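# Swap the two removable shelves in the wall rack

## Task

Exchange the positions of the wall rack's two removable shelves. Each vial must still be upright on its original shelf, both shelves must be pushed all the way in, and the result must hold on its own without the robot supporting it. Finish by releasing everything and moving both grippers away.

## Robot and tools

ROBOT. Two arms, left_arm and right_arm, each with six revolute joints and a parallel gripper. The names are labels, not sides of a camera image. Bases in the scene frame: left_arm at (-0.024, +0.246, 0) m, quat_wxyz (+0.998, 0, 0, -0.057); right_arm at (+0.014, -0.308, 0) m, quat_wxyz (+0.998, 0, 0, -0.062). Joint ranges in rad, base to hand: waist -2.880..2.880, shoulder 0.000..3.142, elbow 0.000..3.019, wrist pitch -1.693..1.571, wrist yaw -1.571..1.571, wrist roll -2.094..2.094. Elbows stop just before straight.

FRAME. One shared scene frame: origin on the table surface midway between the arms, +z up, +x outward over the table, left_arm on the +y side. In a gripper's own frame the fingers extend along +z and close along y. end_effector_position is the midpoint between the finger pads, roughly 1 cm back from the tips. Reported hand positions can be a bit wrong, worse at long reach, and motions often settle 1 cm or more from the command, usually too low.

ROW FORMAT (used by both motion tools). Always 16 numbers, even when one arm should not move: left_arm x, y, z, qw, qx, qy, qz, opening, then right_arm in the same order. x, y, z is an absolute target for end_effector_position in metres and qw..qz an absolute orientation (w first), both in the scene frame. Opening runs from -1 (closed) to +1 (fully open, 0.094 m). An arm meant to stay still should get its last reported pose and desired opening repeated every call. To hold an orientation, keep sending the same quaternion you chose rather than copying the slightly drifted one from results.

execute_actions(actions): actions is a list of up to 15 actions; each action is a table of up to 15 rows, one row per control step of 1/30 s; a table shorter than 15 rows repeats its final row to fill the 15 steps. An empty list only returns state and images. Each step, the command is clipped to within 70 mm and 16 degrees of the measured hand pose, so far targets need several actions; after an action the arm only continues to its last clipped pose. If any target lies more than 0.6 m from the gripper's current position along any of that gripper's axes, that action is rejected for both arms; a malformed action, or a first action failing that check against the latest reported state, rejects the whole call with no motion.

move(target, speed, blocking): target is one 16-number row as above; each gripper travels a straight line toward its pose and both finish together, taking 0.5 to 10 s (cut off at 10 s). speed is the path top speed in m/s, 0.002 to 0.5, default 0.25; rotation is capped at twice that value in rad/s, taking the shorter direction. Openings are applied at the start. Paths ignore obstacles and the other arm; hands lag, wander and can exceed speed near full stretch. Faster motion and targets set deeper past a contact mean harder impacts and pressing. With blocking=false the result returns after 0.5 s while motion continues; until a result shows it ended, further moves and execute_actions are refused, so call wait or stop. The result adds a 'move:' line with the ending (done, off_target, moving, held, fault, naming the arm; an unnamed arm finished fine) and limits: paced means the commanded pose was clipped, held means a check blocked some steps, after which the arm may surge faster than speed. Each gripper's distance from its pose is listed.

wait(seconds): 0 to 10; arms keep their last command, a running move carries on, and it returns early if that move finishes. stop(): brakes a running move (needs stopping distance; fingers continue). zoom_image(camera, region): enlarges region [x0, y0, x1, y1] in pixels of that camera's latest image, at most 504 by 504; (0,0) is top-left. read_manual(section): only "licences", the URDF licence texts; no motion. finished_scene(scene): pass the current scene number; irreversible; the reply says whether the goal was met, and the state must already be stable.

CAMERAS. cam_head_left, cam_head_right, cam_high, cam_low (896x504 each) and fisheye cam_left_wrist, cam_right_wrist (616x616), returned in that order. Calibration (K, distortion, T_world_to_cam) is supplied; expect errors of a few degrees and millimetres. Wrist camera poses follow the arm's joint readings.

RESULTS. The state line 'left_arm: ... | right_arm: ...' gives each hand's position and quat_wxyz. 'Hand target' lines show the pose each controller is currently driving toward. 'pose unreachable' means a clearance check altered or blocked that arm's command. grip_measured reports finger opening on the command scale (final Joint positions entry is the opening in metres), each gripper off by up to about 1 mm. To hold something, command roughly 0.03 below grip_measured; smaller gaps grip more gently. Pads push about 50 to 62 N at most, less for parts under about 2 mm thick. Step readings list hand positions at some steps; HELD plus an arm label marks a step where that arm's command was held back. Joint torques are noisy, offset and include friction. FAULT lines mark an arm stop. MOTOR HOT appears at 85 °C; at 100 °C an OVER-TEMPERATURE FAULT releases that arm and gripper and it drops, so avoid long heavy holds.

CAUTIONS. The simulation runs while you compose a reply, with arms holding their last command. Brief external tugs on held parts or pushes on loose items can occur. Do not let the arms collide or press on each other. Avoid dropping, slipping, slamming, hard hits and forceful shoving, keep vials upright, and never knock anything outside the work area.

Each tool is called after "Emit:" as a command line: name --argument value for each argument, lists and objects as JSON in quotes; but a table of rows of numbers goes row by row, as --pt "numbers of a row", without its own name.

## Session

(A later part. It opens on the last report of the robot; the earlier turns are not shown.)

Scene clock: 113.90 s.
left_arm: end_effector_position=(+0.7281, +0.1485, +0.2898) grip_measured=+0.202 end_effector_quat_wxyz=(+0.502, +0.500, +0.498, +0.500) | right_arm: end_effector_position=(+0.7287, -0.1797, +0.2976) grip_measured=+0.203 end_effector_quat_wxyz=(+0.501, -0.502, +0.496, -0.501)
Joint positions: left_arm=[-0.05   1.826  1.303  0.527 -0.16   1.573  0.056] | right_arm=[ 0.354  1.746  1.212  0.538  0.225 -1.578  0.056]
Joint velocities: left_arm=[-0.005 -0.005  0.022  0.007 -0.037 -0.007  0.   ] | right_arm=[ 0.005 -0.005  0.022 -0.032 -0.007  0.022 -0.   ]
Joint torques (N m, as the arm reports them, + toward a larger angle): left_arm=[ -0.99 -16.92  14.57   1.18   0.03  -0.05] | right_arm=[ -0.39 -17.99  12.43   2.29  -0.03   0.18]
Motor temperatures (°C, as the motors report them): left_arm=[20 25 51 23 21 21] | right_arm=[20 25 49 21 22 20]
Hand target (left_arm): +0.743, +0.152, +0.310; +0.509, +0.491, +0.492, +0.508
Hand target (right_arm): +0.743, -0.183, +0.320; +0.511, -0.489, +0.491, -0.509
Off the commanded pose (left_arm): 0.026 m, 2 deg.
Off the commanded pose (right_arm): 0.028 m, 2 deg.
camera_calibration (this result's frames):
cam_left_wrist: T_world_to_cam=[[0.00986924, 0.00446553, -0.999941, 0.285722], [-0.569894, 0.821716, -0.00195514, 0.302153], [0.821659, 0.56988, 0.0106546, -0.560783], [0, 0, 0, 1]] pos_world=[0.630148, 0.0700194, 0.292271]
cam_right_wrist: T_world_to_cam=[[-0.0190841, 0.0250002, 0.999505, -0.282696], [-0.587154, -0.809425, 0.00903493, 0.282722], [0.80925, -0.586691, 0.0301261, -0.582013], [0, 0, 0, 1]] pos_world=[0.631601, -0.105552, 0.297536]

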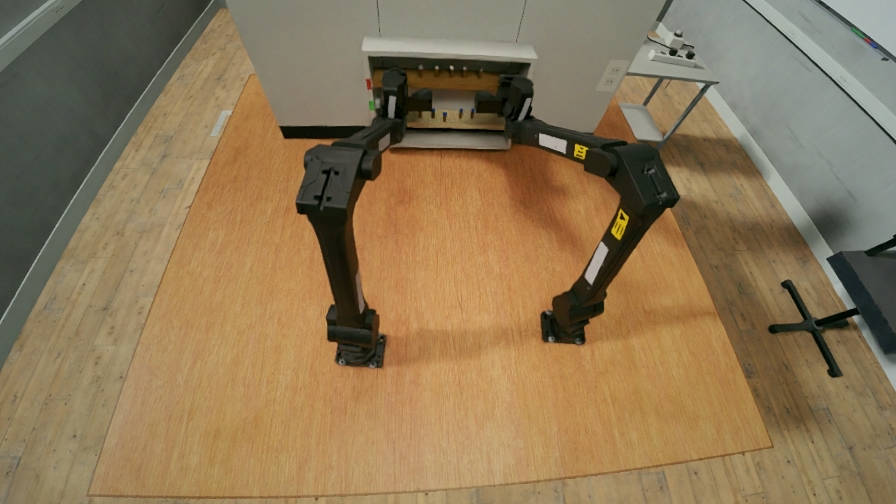

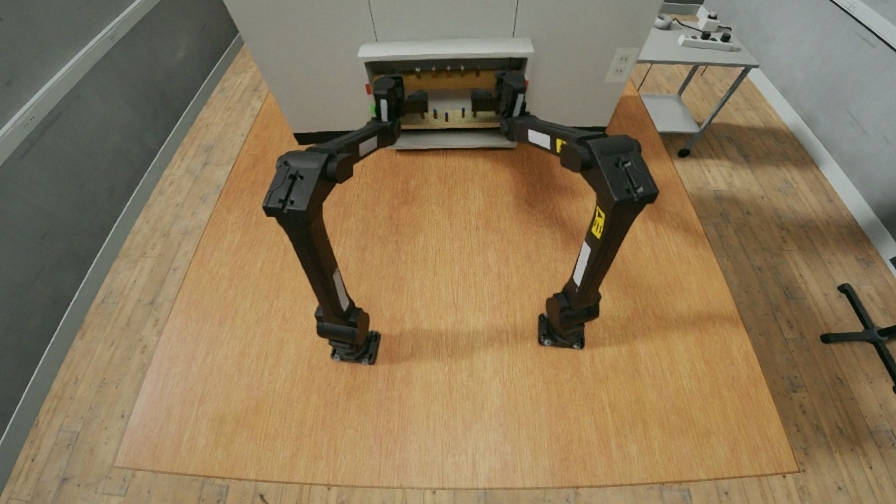

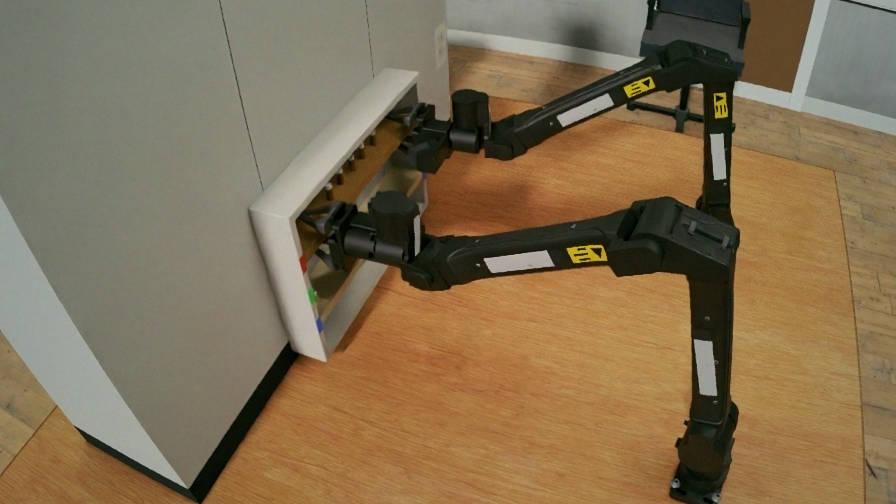

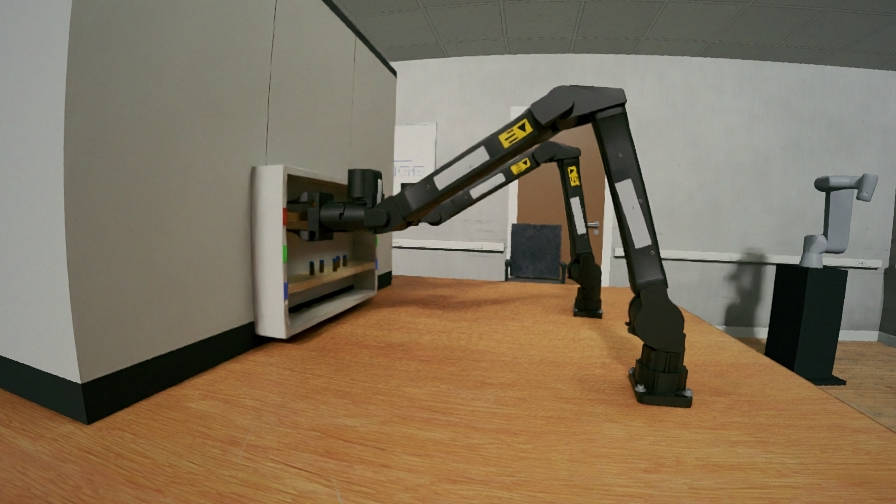

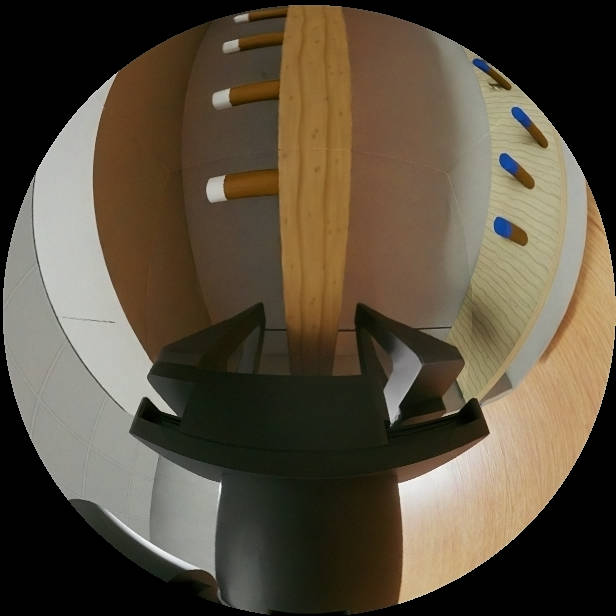

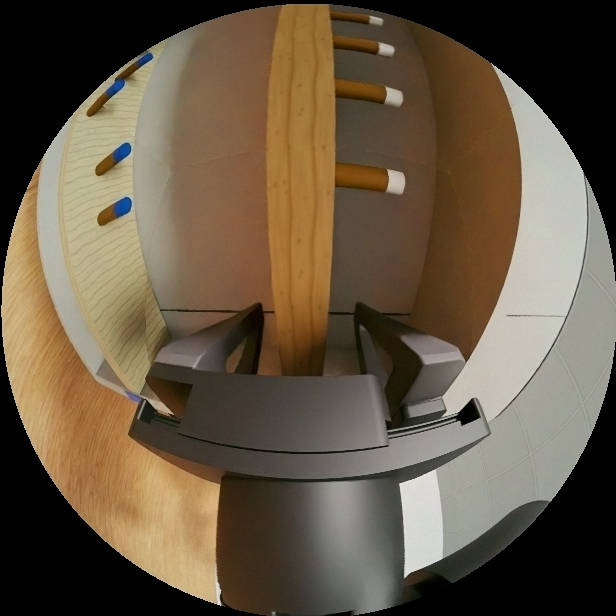

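Emit:
execute_actions --actions '[[[0.744,0.152,0.3095,0.5085,0.4915,0.4925,0.5075,0.05,0.7445,-0.183,0.319,0.5107,-0.4893,0.4913,-0.5087,0.05],[0.7445,0.152,0.309,0.5085,0.4915,0.4925,0.5075,-0.1,0.745,-0.183,0.318,0.5104,-0.4896,0.4916,-0.5084,-0.1],[0.745,0.152,0.309,0.5085,0.4915,0.4925,0.5075,-0.2,0.7455,-0.183,0.3172,0.510,-0.490,0.492,-0.508,-0.2],[0.745,0.152,0.309,0.5085,0.4915,0.4925,0.5075,-0.3,0.746,-0.183,0.3165,0.510,-0.490,0.492,-0.508,-0.3],[0.745,0.152,0.309,0.5085,0.4915,0.4925,0.5075,-0.36,0.746,-0.183,0.3165,0.510,-0.490,0.492,-0.508,-0.36],[0.745,0.152,0.309,0.5085,0.4915,0.4925,0.5075,-0.41,0.746,-0.183,0.3165,0.510,-0.490,0.492,-0.508,-0.41],[0.745,0.152,0.309,0.5085,0.4915,0.4925,0.5075,-0.45,0.746,-0.183,0.3165,0.510,-0.490,0.492,-0.508,-0.45],[0.745,0.152,0.309,0.5085,0.4915,0.4925,0.5075,-0.49,0.746,-0.183,0.3165,0.510,-0.490,0.492,-0.508,-0.49],[0.745,0.152,0.309,0.5085,0.4915,0.4925,0.5075,-0.52,0.746,-0.183,0.3165,0.510,-0.490,0.492,-0.508,-0.52],[0.745,0.152,0.309,0.5085,0.4915,0.4925,0.5075,-0.55,0.746,-0.183,0.3165,0.510,-0.490,0.492,-0.508,-0.55],[0.745,0.152,0.309,0.5085,0.4915,0.4925,0.5075,-0.575,0.746,-0.183,0.3165,0.510,-0.490,0.492,-0.508,-0.575],[0.745,0.152,0.309,0.5085,0.4915,0.4925,0.5075,-0.6,0.746,-0.183,0.3165,0.510,-0.490,0.492,-0.508,-0.6],[0.745,0.152,0.309,0.5085,0.4915,0.4925,0.5075,-0.62,0.746,-0.183,0.3165,0.510,-0.490,0.492,-0.508,-0.62],[0.745,0.152,0.309,0.5085,0.4915,0.4925,0.5075,-0.65,0.746,-0.183,0.3165,0.510,-0.490,0.492,-0.508,-0.65],[0.745,0.152,0.309,0.5085,0.4915,0.4925,0.5075,-0.68,0.746,-0.183,0.3165,0.510,-0.490,0.492,-0.508,-0.68]]]'

Emit:
execute_actions --actions '[]'

Scene clock: 133.43 s.
left_arm: end_effector_position=(+0.7282, +0.1483, +0.2891) grip_measured=-0.646 end_effector_quat_wxyz=(+0.501, +0.501, +0.498, +0.500) | right_arm: end_effector_position=(+0.7292, -0.1797, +0.2954) grip_measured=-0.639 end_effector_quat_wxyz=(+0.500, -0.503, +0.497, -0.500)
Joint positions: left_arm=[-0.05   1.827  1.303  0.525 -0.159  1.573  0.017] | right_arm=[ 0.354  1.749  1.212  0.538  0.224 -1.578  0.017]
Joint velocities: left_arm=[ 0.005 -0.005  0.007 -0.007  0.037 -0.066 -0.   ] | right_arm=[-0.005 -0.005 -0.002 -0.007 -0.007 -0.022 -0.001]
Joint torques (N m, as the arm reports them, + toward a larger angle): left_arm=[ -0.87 -16.78  14.55   1.37   0.03  -0.04] | right_arm=[ -0.22 -18.11  12.13   2.44  -0.02   0.19]
Motor temperatures (°C, as the motors report them): left_arm=[20 25 51 23 21 21] | right_arm=[20 25 49 21 22 20]
Hand target (left_arm): +0.743, +0.152, +0.309; +0.508, +0.491, +0.492, +0.508
Hand target (right_arm): +0.744, -0.184, +0.316; +0.510, -0.490, +0.492, -0.508
Off the commanded pose (left_arm): 0.026 m, 2 deg.
Off the commanded pose (right_arm): 0.027 m, 2 deg.
Step readings (end_effector_position):
0: left_arm (+0.7281, +0.1485, +0.2898) | right_arm (+0.7287, -0.1797, +0.2976)
1: left_arm (+0.7281, +0.1485, +0.2898) | right_arm (+0.7287, -0.1797, +0.2976)
2: left_arm (+0.7281, +0.1484, +0.2898) | right_arm (+0.7287, -0.1797, +0.2976)
4: left_arm (+0.7281, +0.1484, +0.2898) | right_arm (+0.7287, -0.1796, +0.2976)
8: left_arm (+0.7281, +0.1484, +0.2898) | right_arm (+0.7288, -0.1796, +0.2971)
15: end_effector_position above
camera_calibration (this result's frames):
cam_left_wrist: T_world_to_cam=[[0.00799137, 0.00477194, -0.999957, 0.286396], [-0.56927, 0.822151, -0.000626023, 0.301398], [0.822112, 0.56925, 0.00928663, -0.560586], [0, 0, 0, 1]] pos_world=[0.630152, 0.0699522, 0.291778]
cam_right_wrist: T_world_to_cam=[[-0.0157534, 0.0257797, 0.999544, -0.282747], [-0.586811, -0.809641, 0.0116333, 0.281982], [0.809571, -0.586359, 0.0278824, -0.58191], [0, 0, 0, 1]] pos_world=[0.632114, -0.105615, 0.295563]

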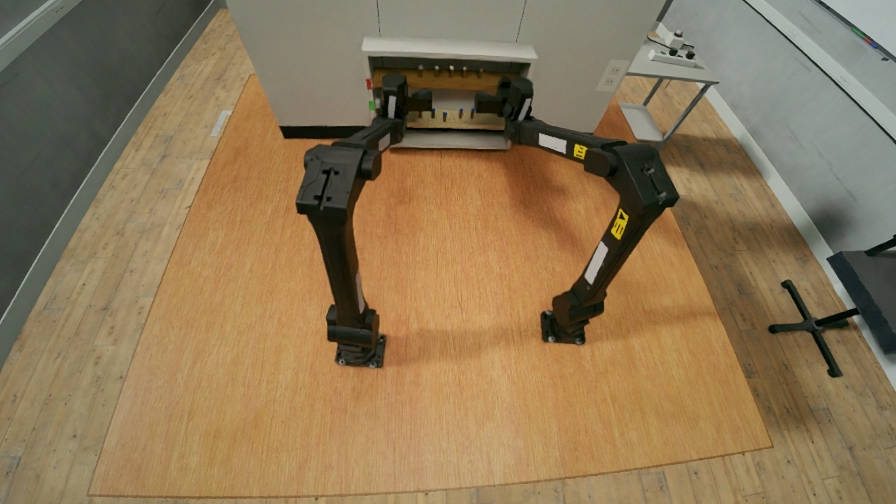

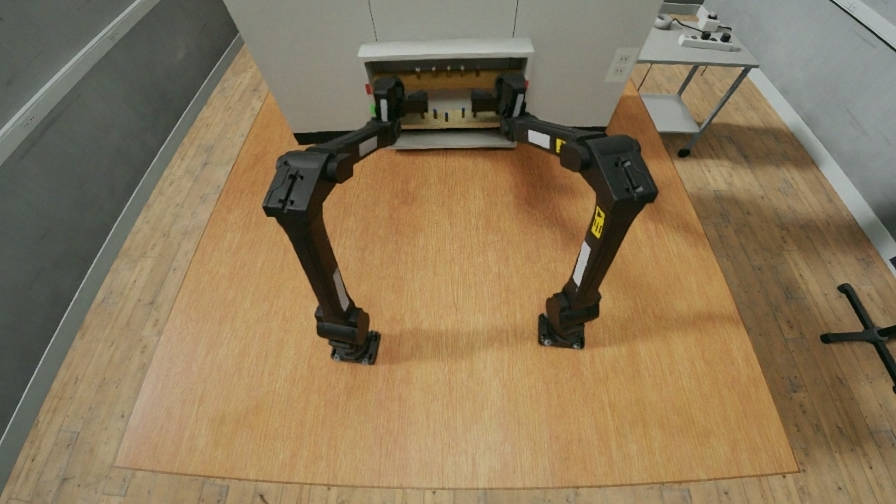

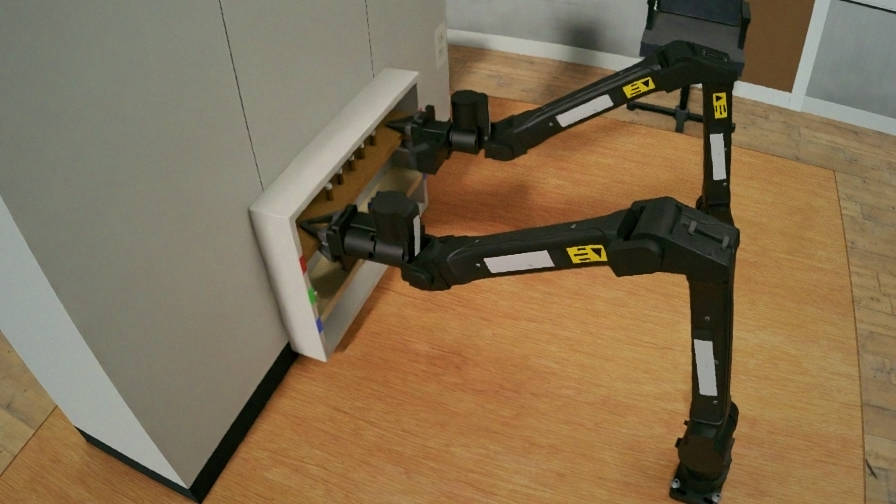

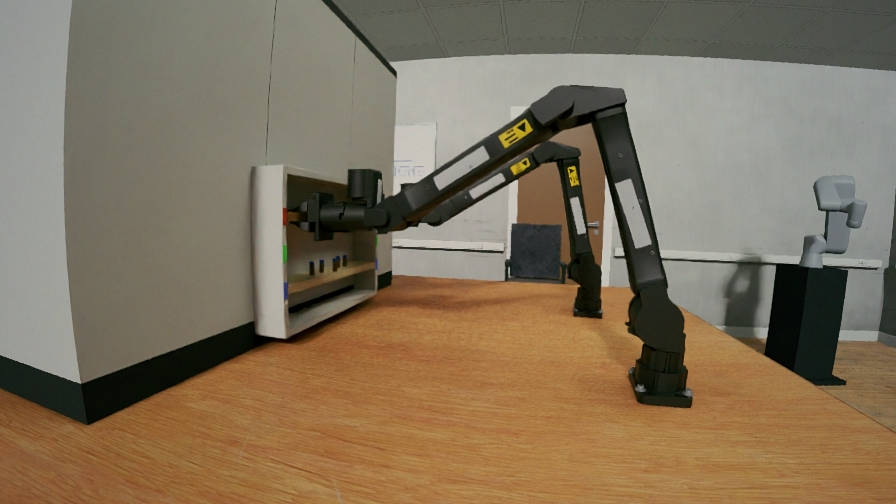

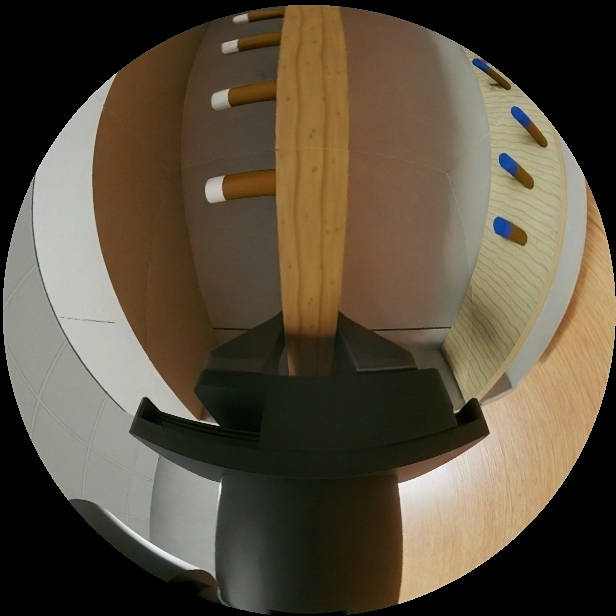

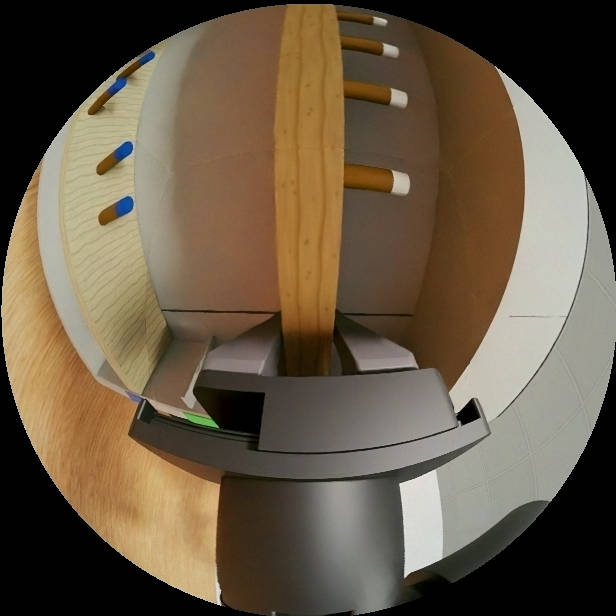

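Scene clock: 133.43 s.
left_arm: end_effector_position=(+0.7282, +0.1483, +0.2891) grip_measured=-0.646 end_effector_quat_wxyz=(+0.501, +0.501, +0.498, +0.500) | right_arm: end_effector_position=(+0.7292, -0.1797, +0.2954) grip_measured=-0.639 end_effector_quat_wxyz=(+0.500, -0.503, +0.497, -0.500)
Joint positions: left_arm=[-0.05   1.827  1.303  0.525 -0.159  1.573  0.017] | right_arm=[ 0.354  1.749  1.212  0.538  0.224 -1.578  0.017]
Joint velocities: left_arm=[ 0.005 -0.005  0.007 -0.007  0.037 -0.066 -0.   ] | right_arm=[-0.005 -0.005 -0.002 -0.007 -0.007 -0.022 -0.001]
Joint torques (N m, as the arm reports them, + toward a larger angle): left_arm=[ -0.87 -16.78  14.55   1.37   0.03  -0.04] | right_arm=[ -0.22 -18.11  12.13   2.44  -0.02   0.19]
Motor temperatures (°C, as the motors report them): left_arm=[20 25 51 23 21 21] | right_arm=[20 25 49 21 22 20]
Hand target (left_arm): +0.743, +0.152, +0.309; +0.508, +0.491, +0.492, +0.508
Hand target (right_arm): +0.744, -0.184, +0.316; +0.510, -0.490, +0.492, -0.508
Off the commanded pose (left_arm): 0.026 m, 2 deg.
Off the commanded pose (right_arm): 0.027 m, 2 deg.
camera_calibration (this result's frames):
cam_left_wrist: T_world_to_cam=[[0.00799137, 0.00477194, -0.999957, 0.286396], [-0.56927, 0.822151, -0.000626023, 0.301398], [0.822112, 0.56925, 0.00928663, -0.560586], [0, 0, 0, 1]] pos_world=[0.630152, 0.0699522, 0.291778]
cam_right_wrist: T_world_to_cam=[[-0.0157534, 0.0257797, 0.999544, -0.282747], [-0.586811, -0.809641, 0.0116333, 0.281982], [0.809571, -0.586359, 0.0278824, -0.58191], [0, 0, 0, 1]] pos_world=[0.632114, -0.105615, 0.295563]

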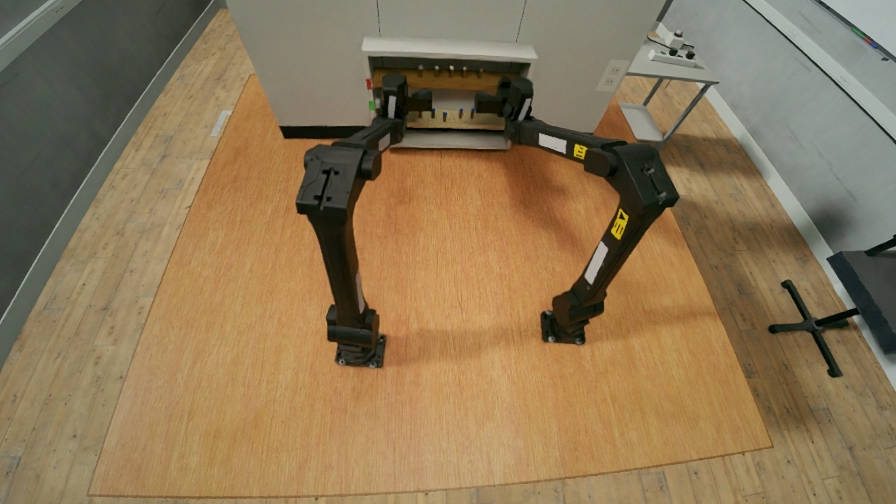

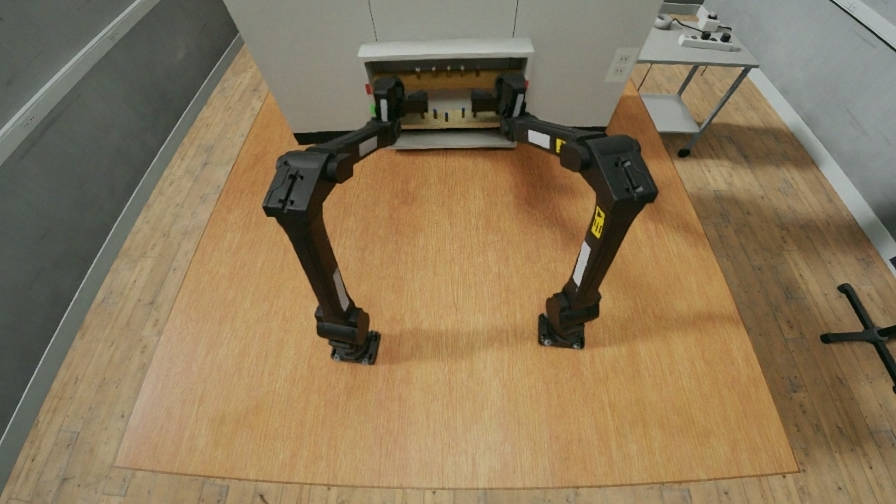

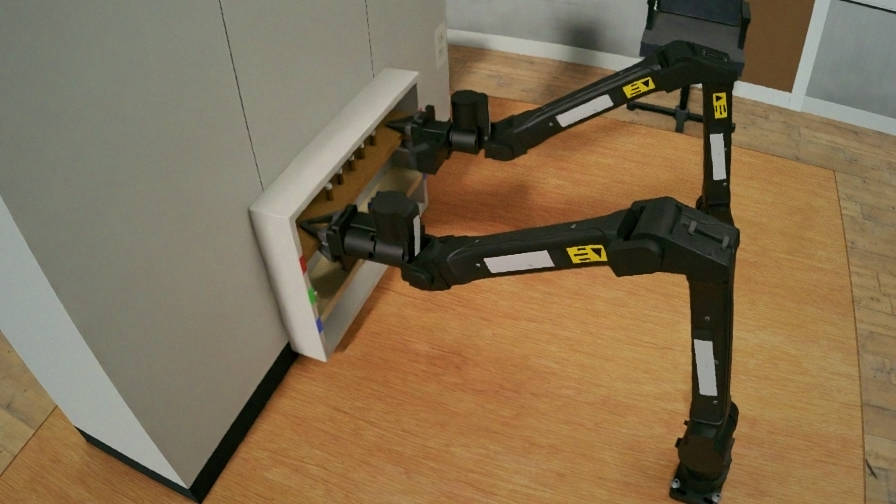

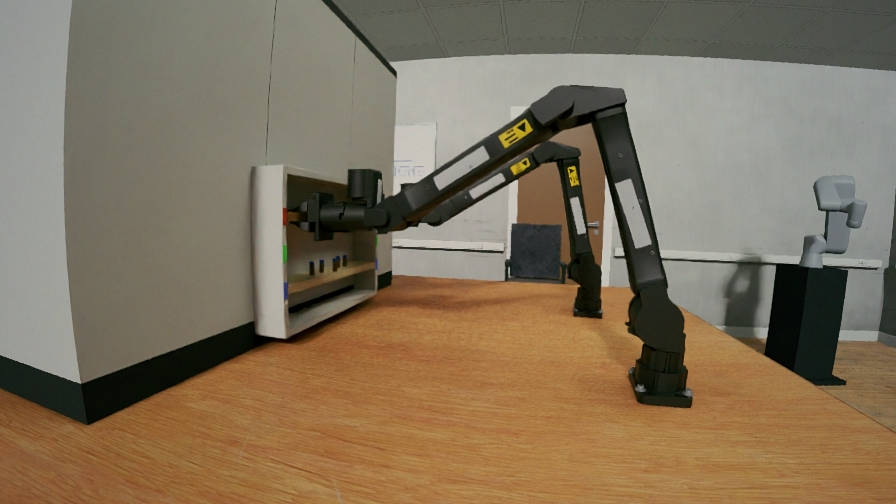

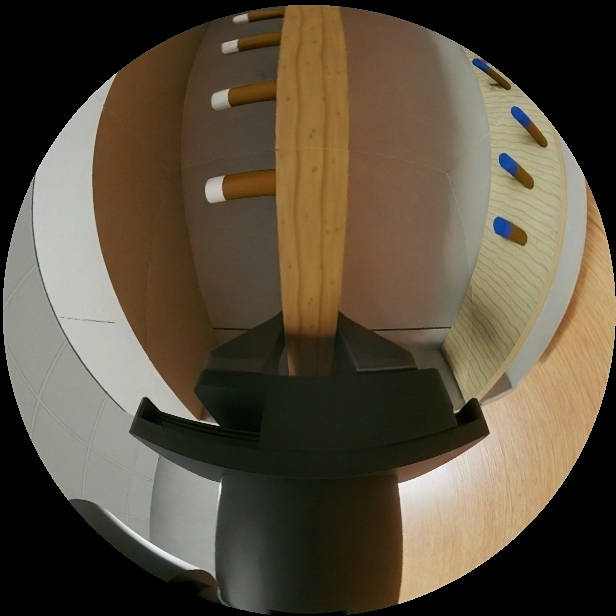

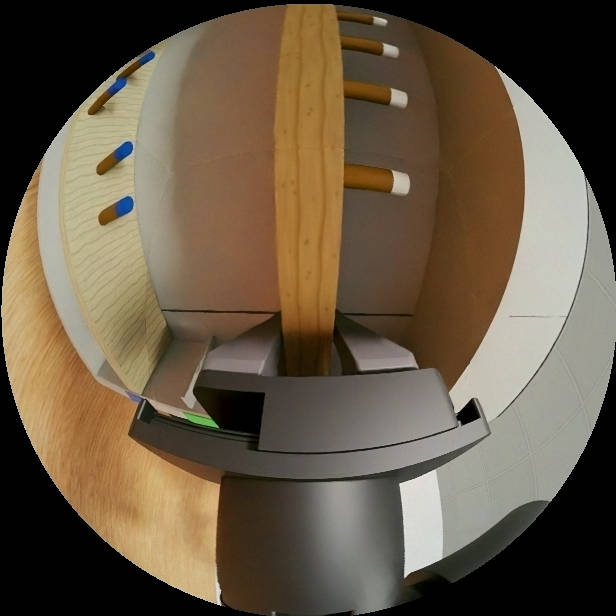

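Emit:
execute_actions --actions '[[[0.7425,0.1514,0.3127,0.5105,0.4895,0.491,0.509,-0.68,0.7437,-0.1821,0.3183,0.5115,-0.4885,0.4913,-0.5087,-0.68],[0.740,0.1508,0.3164,0.5126,0.4874,0.4896,0.5104,-0.68,0.7415,-0.1812,0.320,0.513,-0.487,0.4906,-0.5094,-0.68],[0.7375,0.1502,0.3201,0.5146,0.4854,0.4881,0.5119,-0.68,0.7392,-0.1803,0.3218,0.5145,-0.4855,0.4899,-0.5101,-0.68],[0.735,0.1496,0.3238,0.5167,0.4833,0.4867,0.5133,-0.68,0.737,-0.1794,0.3235,0.516,-0.484,0.4892,-0.5108,-0.68],[0.7325,0.149,0.3275,0.5187,0.4813,0.4852,0.5148,-0.68,0.7347,-0.1785,0.3253,0.5175,-0.4825,0.4885,-0.5115,-0.68],[0.730,0.1484,0.3312,0.5208,0.4792,0.4838,0.5162,-0.68,0.7325,-0.1776,0.327,0.519,-0.481,0.4878,-0.5122,-0.68],[0.7275,0.1478,0.3349,0.5228,0.4772,0.4823,0.5177,-0.68,0.7302,-0.1767,0.3288,0.5205,-0.4795,0.4871,-0.5129,-0.68],[0.725,0.1472,0.3386,0.5249,0.4751,0.4809,0.5191,-0.68,0.728,-0.1758,0.3305,0.522,-0.478,0.4864,-0.5136,-0.68],[0.7225,0.1466,0.3423,0.527,0.473,0.4794,0.5206,-0.68,0.7257,-0.1749,0.3323,0.5235,-0.4765,0.4857,-0.5143,-0.68],[0.720,0.146,0.346,0.529,0.471,0.478,0.522,-0.68,0.7235,-0.174,0.334,0.525,-0.475,0.485,-0.515,-0.68],[0.7185,0.146,0.346,0.529,0.471,0.478,0.522,-0.68,0.722,-0.174,0.334,0.525,-0.475,0.485,-0.515,-0.68],[0.7165,0.146,0.346,0.529,0.471,0.478,0.522,-0.68,0.720,-0.174,0.334,0.525,-0.475,0.485,-0.515,-0.68],[0.714,0.146,0.346,0.529,0.471,0.478,0.522,-0.68,0.7175,-0.174,0.334,0.525,-0.475,0.485,-0.515,-0.68],[0.7115,0.146,0.346,0.529,0.471,0.478,0.522,-0.68,0.715,-0.174,0.334,0.525,-0.475,0.485,-0.515,-0.68],[0.709,0.146,0.346,0.529,0.471,0.478,0.522,-0.68,0.7125,-0.174,0.334,0.525,-0.475,0.485,-0.515,-0.68]],[[0.7065,0.146,0.346,0.529,0.471,0.478,0.522,-0.68,0.710,-0.174,0.334,0.525,-0.475,0.485,-0.515,-0.68],[0.704,0.146,0.346,0.529,0.471,0.478,0.522,-0.68,0.7075,-0.174,0.334,0.525,-0.475,0.485,-0.515,-0.68],[0.7015,0.146,0.346,0.529,0.471,0.478,0.522,-0.68,0.705,-0.174,0.334,0.525,-0.475,0.485,-0.515,-0.68],[0.699,0.146,0.346,0.529,0.471,0.478,0.522,-0.68,0.7025,-0.174,0.334,0.525,-0.475,0.485,-0.515,-0.68],[0.6965,0.146,0.346,0.529,0.471,0.478,0.522,-0.68,0.700,-0.174,0.334,0.525,-0.475,0.485,-0.515,-0.68],[0.694,0.146,0.346,0.529,0.471,0.478,0.522,-0.68,0.6975,-0.174,0.334,0.525,-0.475,0.485,-0.515,-0.68],[0.6915,0.146,0.346,0.529,0.471,0.478,0.522,-0.68,0.695,-0.174,0.334,0.525,-0.475,0.485,-0.515,-0.68],[0.689,0.146,0.346,0.529,0.471,0.478,0.522,-0.68,0.6925,-0.174,0.334,0.525,-0.475,0.485,-0.515,-0.68],[0.6865,0.146,0.346,0.529,0.471,0.478,0.522,-0.68,0.690,-0.174,0.334,0.525,-0.475,0.485,-0.515,-0.68],[0.684,0.146,0.346,0.529,0.471,0.478,0.522,-0.68,0.6875,-0.174,0.334,0.525,-0.475,0.485,-0.515,-0.68],[0.682,0.146,0.346,0.529,0.471,0.478,0.522,-0.68,0.6855,-0.174,0.334,0.525,-0.475,0.485,-0.515,-0.68],[0.680,0.146,0.346,0.529,0.471,0.478,0.522,-0.68,0.6835,-0.174,0.334,0.525,-0.475,0.485,-0.515,-0.68],[0.6785,0.146,0.346,0.529,0.471,0.478,0.522,-0.68,0.682,-0.174,0.334,0.525,-0.475,0.485,-0.515,-0.68],[0.6775,0.146,0.346,0.529,0.471,0.478,0.522,-0.68,0.681,-0.174,0.334,0.525,-0.475,0.485,-0.515,-0.68],[0.677,0.146,0.346,0.529,0.471,0.478,0.522,-0.68,0.6805,-0.174,0.334,0.525,-0.475,0.485,-0.515,-0.68]]]'

Scene clock: 171.97 s.
left_arm: end_effector_position=(+0.6881, +0.1505, +0.2935) grip_measured=-0.646 end_effector_quat_wxyz=(+0.499, +0.500, +0.500, +0.501) | right_arm: end_effector_position=(+0.6892, -0.1783, +0.3018) grip_measured=-0.639 end_effector_quat_wxyz=(+0.501, -0.498, +0.497, -0.504)
Joint positions: left_arm=[-0.061  1.73   1.18   0.549 -0.176  1.573  0.017] | right_arm=[ 0.377  1.656  1.098  0.568  0.255 -1.577  0.017]
Joint velocities: left_arm=[-0.005 -0.112 -0.105  0.037  0.022 -0.051  0.001] | right_arm=[ 0.015 -0.112 -0.095  0.017 -0.007 -0.11   0.001]
Joint torques (N m, as the arm reports them, + toward a larger angle): left_arm=[ -1.73 -20.65  10.21   3.53  -0.51  -0.02] | right_arm=[  1.36 -20.82   8.25   4.37   0.61   0.24]
Motor temperatures (°C, as the motors report them): left_arm=[20 26 51 23 21 21] | right_arm=[20 26 49 21 22 20]
Hand target (left_arm): +0.677, +0.147, +0.344; +0.528, +0.470, +0.478, +0.521
Hand target (right_arm): +0.680, -0.175, +0.333; +0.525, -0.474, +0.486, -0.514
Off the commanded pose (left_arm): 0.054 m, 6 deg.
Off the commanded pose (right_arm): 0.034 m, 4 deg.
Step readings (end_effector_position; steps 1 to 15: 1st action; 16 to 30: 2nd action):
0: left_arm (+0.7282, +0.1483, +0.2891) | right_arm (+0.7292, -0.1797, +0.2954)
1: left_arm (+0.7282, +0.1483, +0.2891) | right_arm (+0.7292, -0.1797, +0.2954)
2: left_arm (+0.7282, +0.1483, +0.2891) | right_arm (+0.7292, -0.1797, +0.2954)
4: left_arm (+0.7282, +0.1483, +0.2891) | right_arm (+0.7292, -0.1798, +0.2954)
8: left_arm (+0.7281, +0.1487, +0.2894) | right_arm (+0.7291, -0.1797, +0.2963)
15: left_arm (+0.7245, +0.1496, +0.2903) | right_arm (+0.7251, -0.1786, +0.2989)
16: left_arm (+0.7224, +0.1497, +0.2905) | right_arm (+0.7230, -0.1787, +0.2988)
17: left_arm (+0.7200, +0.1499, +0.2904) | right_arm (+0.7207, -0.1786, +0.2986)
19: left_arm (+0.7147, +0.1502, +0.2901) | right_arm (+0.7155, -0.1784, +0.2986)
23: left_arm (+0.7040, +0.1505, +0.2907) | right_arm (+0.7049, -0.1782, +0.2990)
30: end_effector_position above
camera_calibration (this result's frames):
cam_left_wrist: T_world_to_cam=[[0.00532132, 0.00525997, -0.999972, 0.292883], [-0.575213, 0.818003, 0.00124181, 0.280966], [0.817986, 0.57519, 0.00737845, -0.52637], [0, 0, 0, 1]] pos_world=[0.59062, 0.0713913, 0.29641]
cam_right_wrist: T_world_to_cam=[[-0.0244047, 0.0228416, 0.999441, -0.284333], [-0.593344, -0.80494, 0.00390795, 0.267262], [0.804579, -0.592917, 0.0331973, -0.548161], [0, 0, 0, 1]] pos_world=[0.592679, -0.103389, 0.301327]

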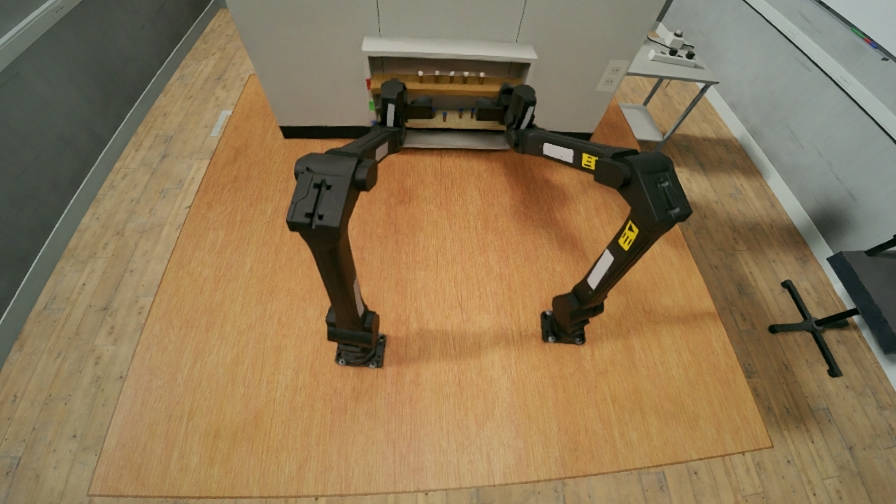

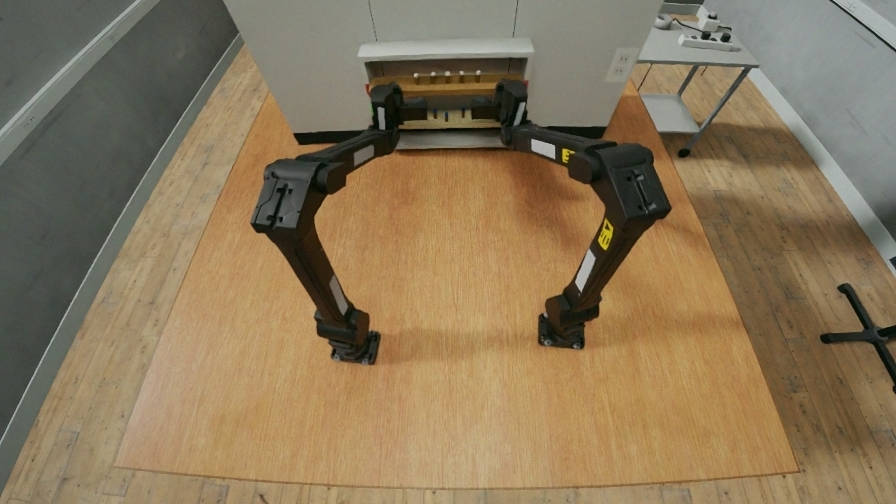

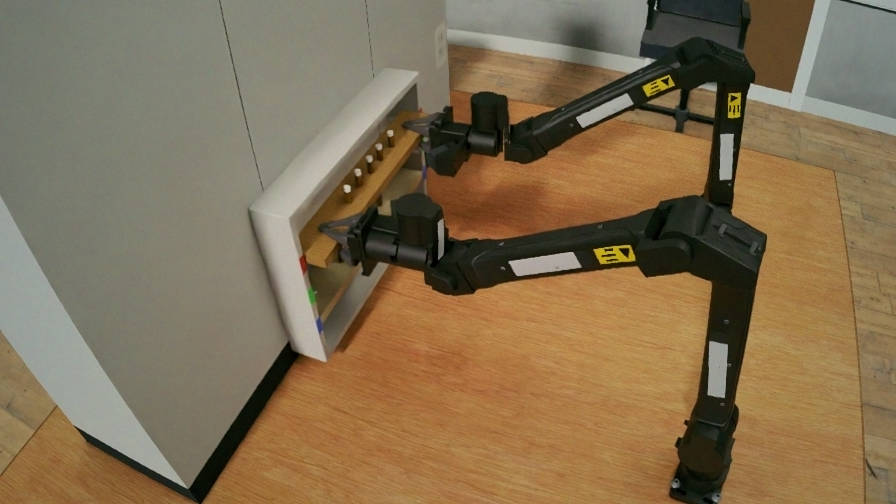

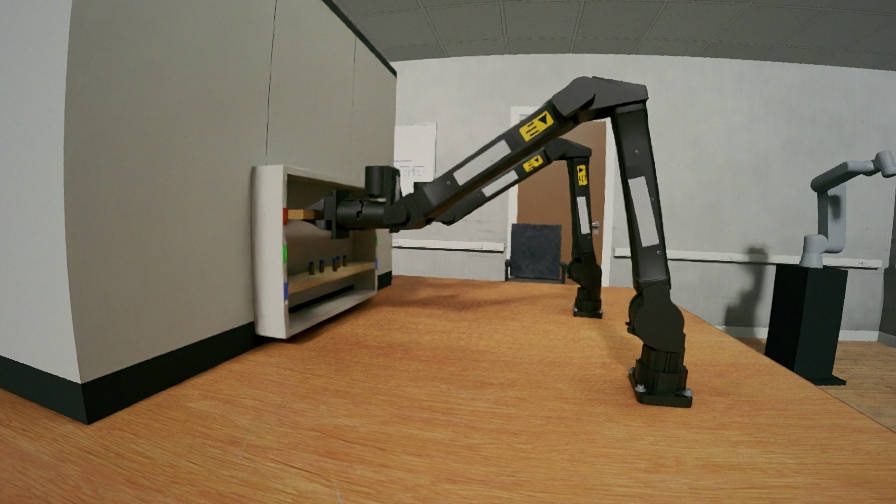

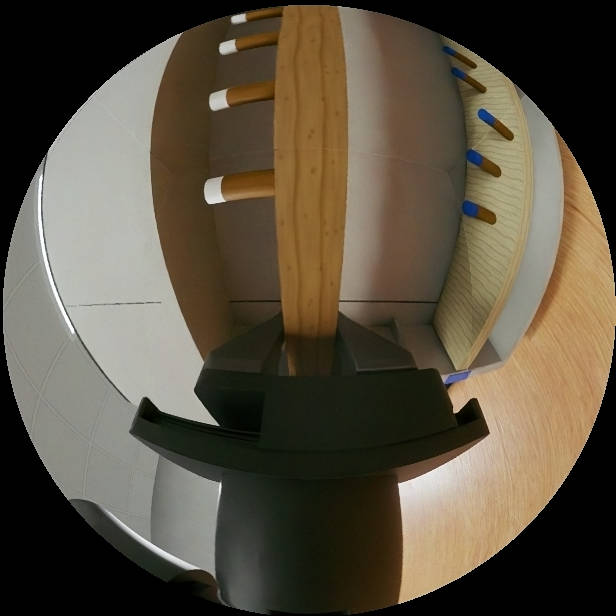

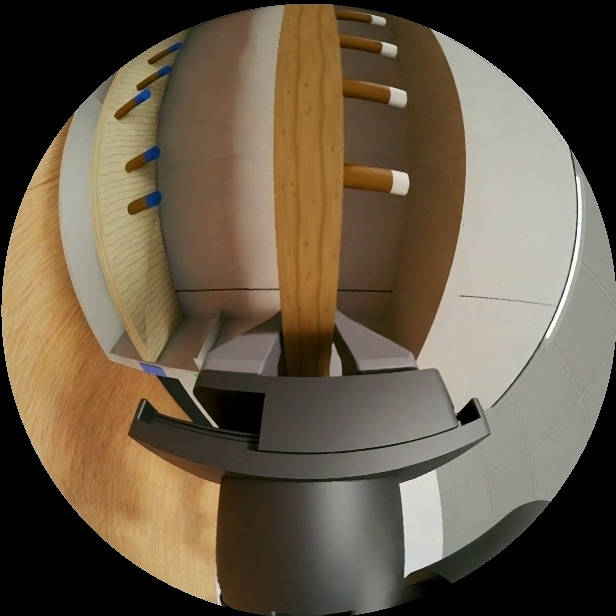

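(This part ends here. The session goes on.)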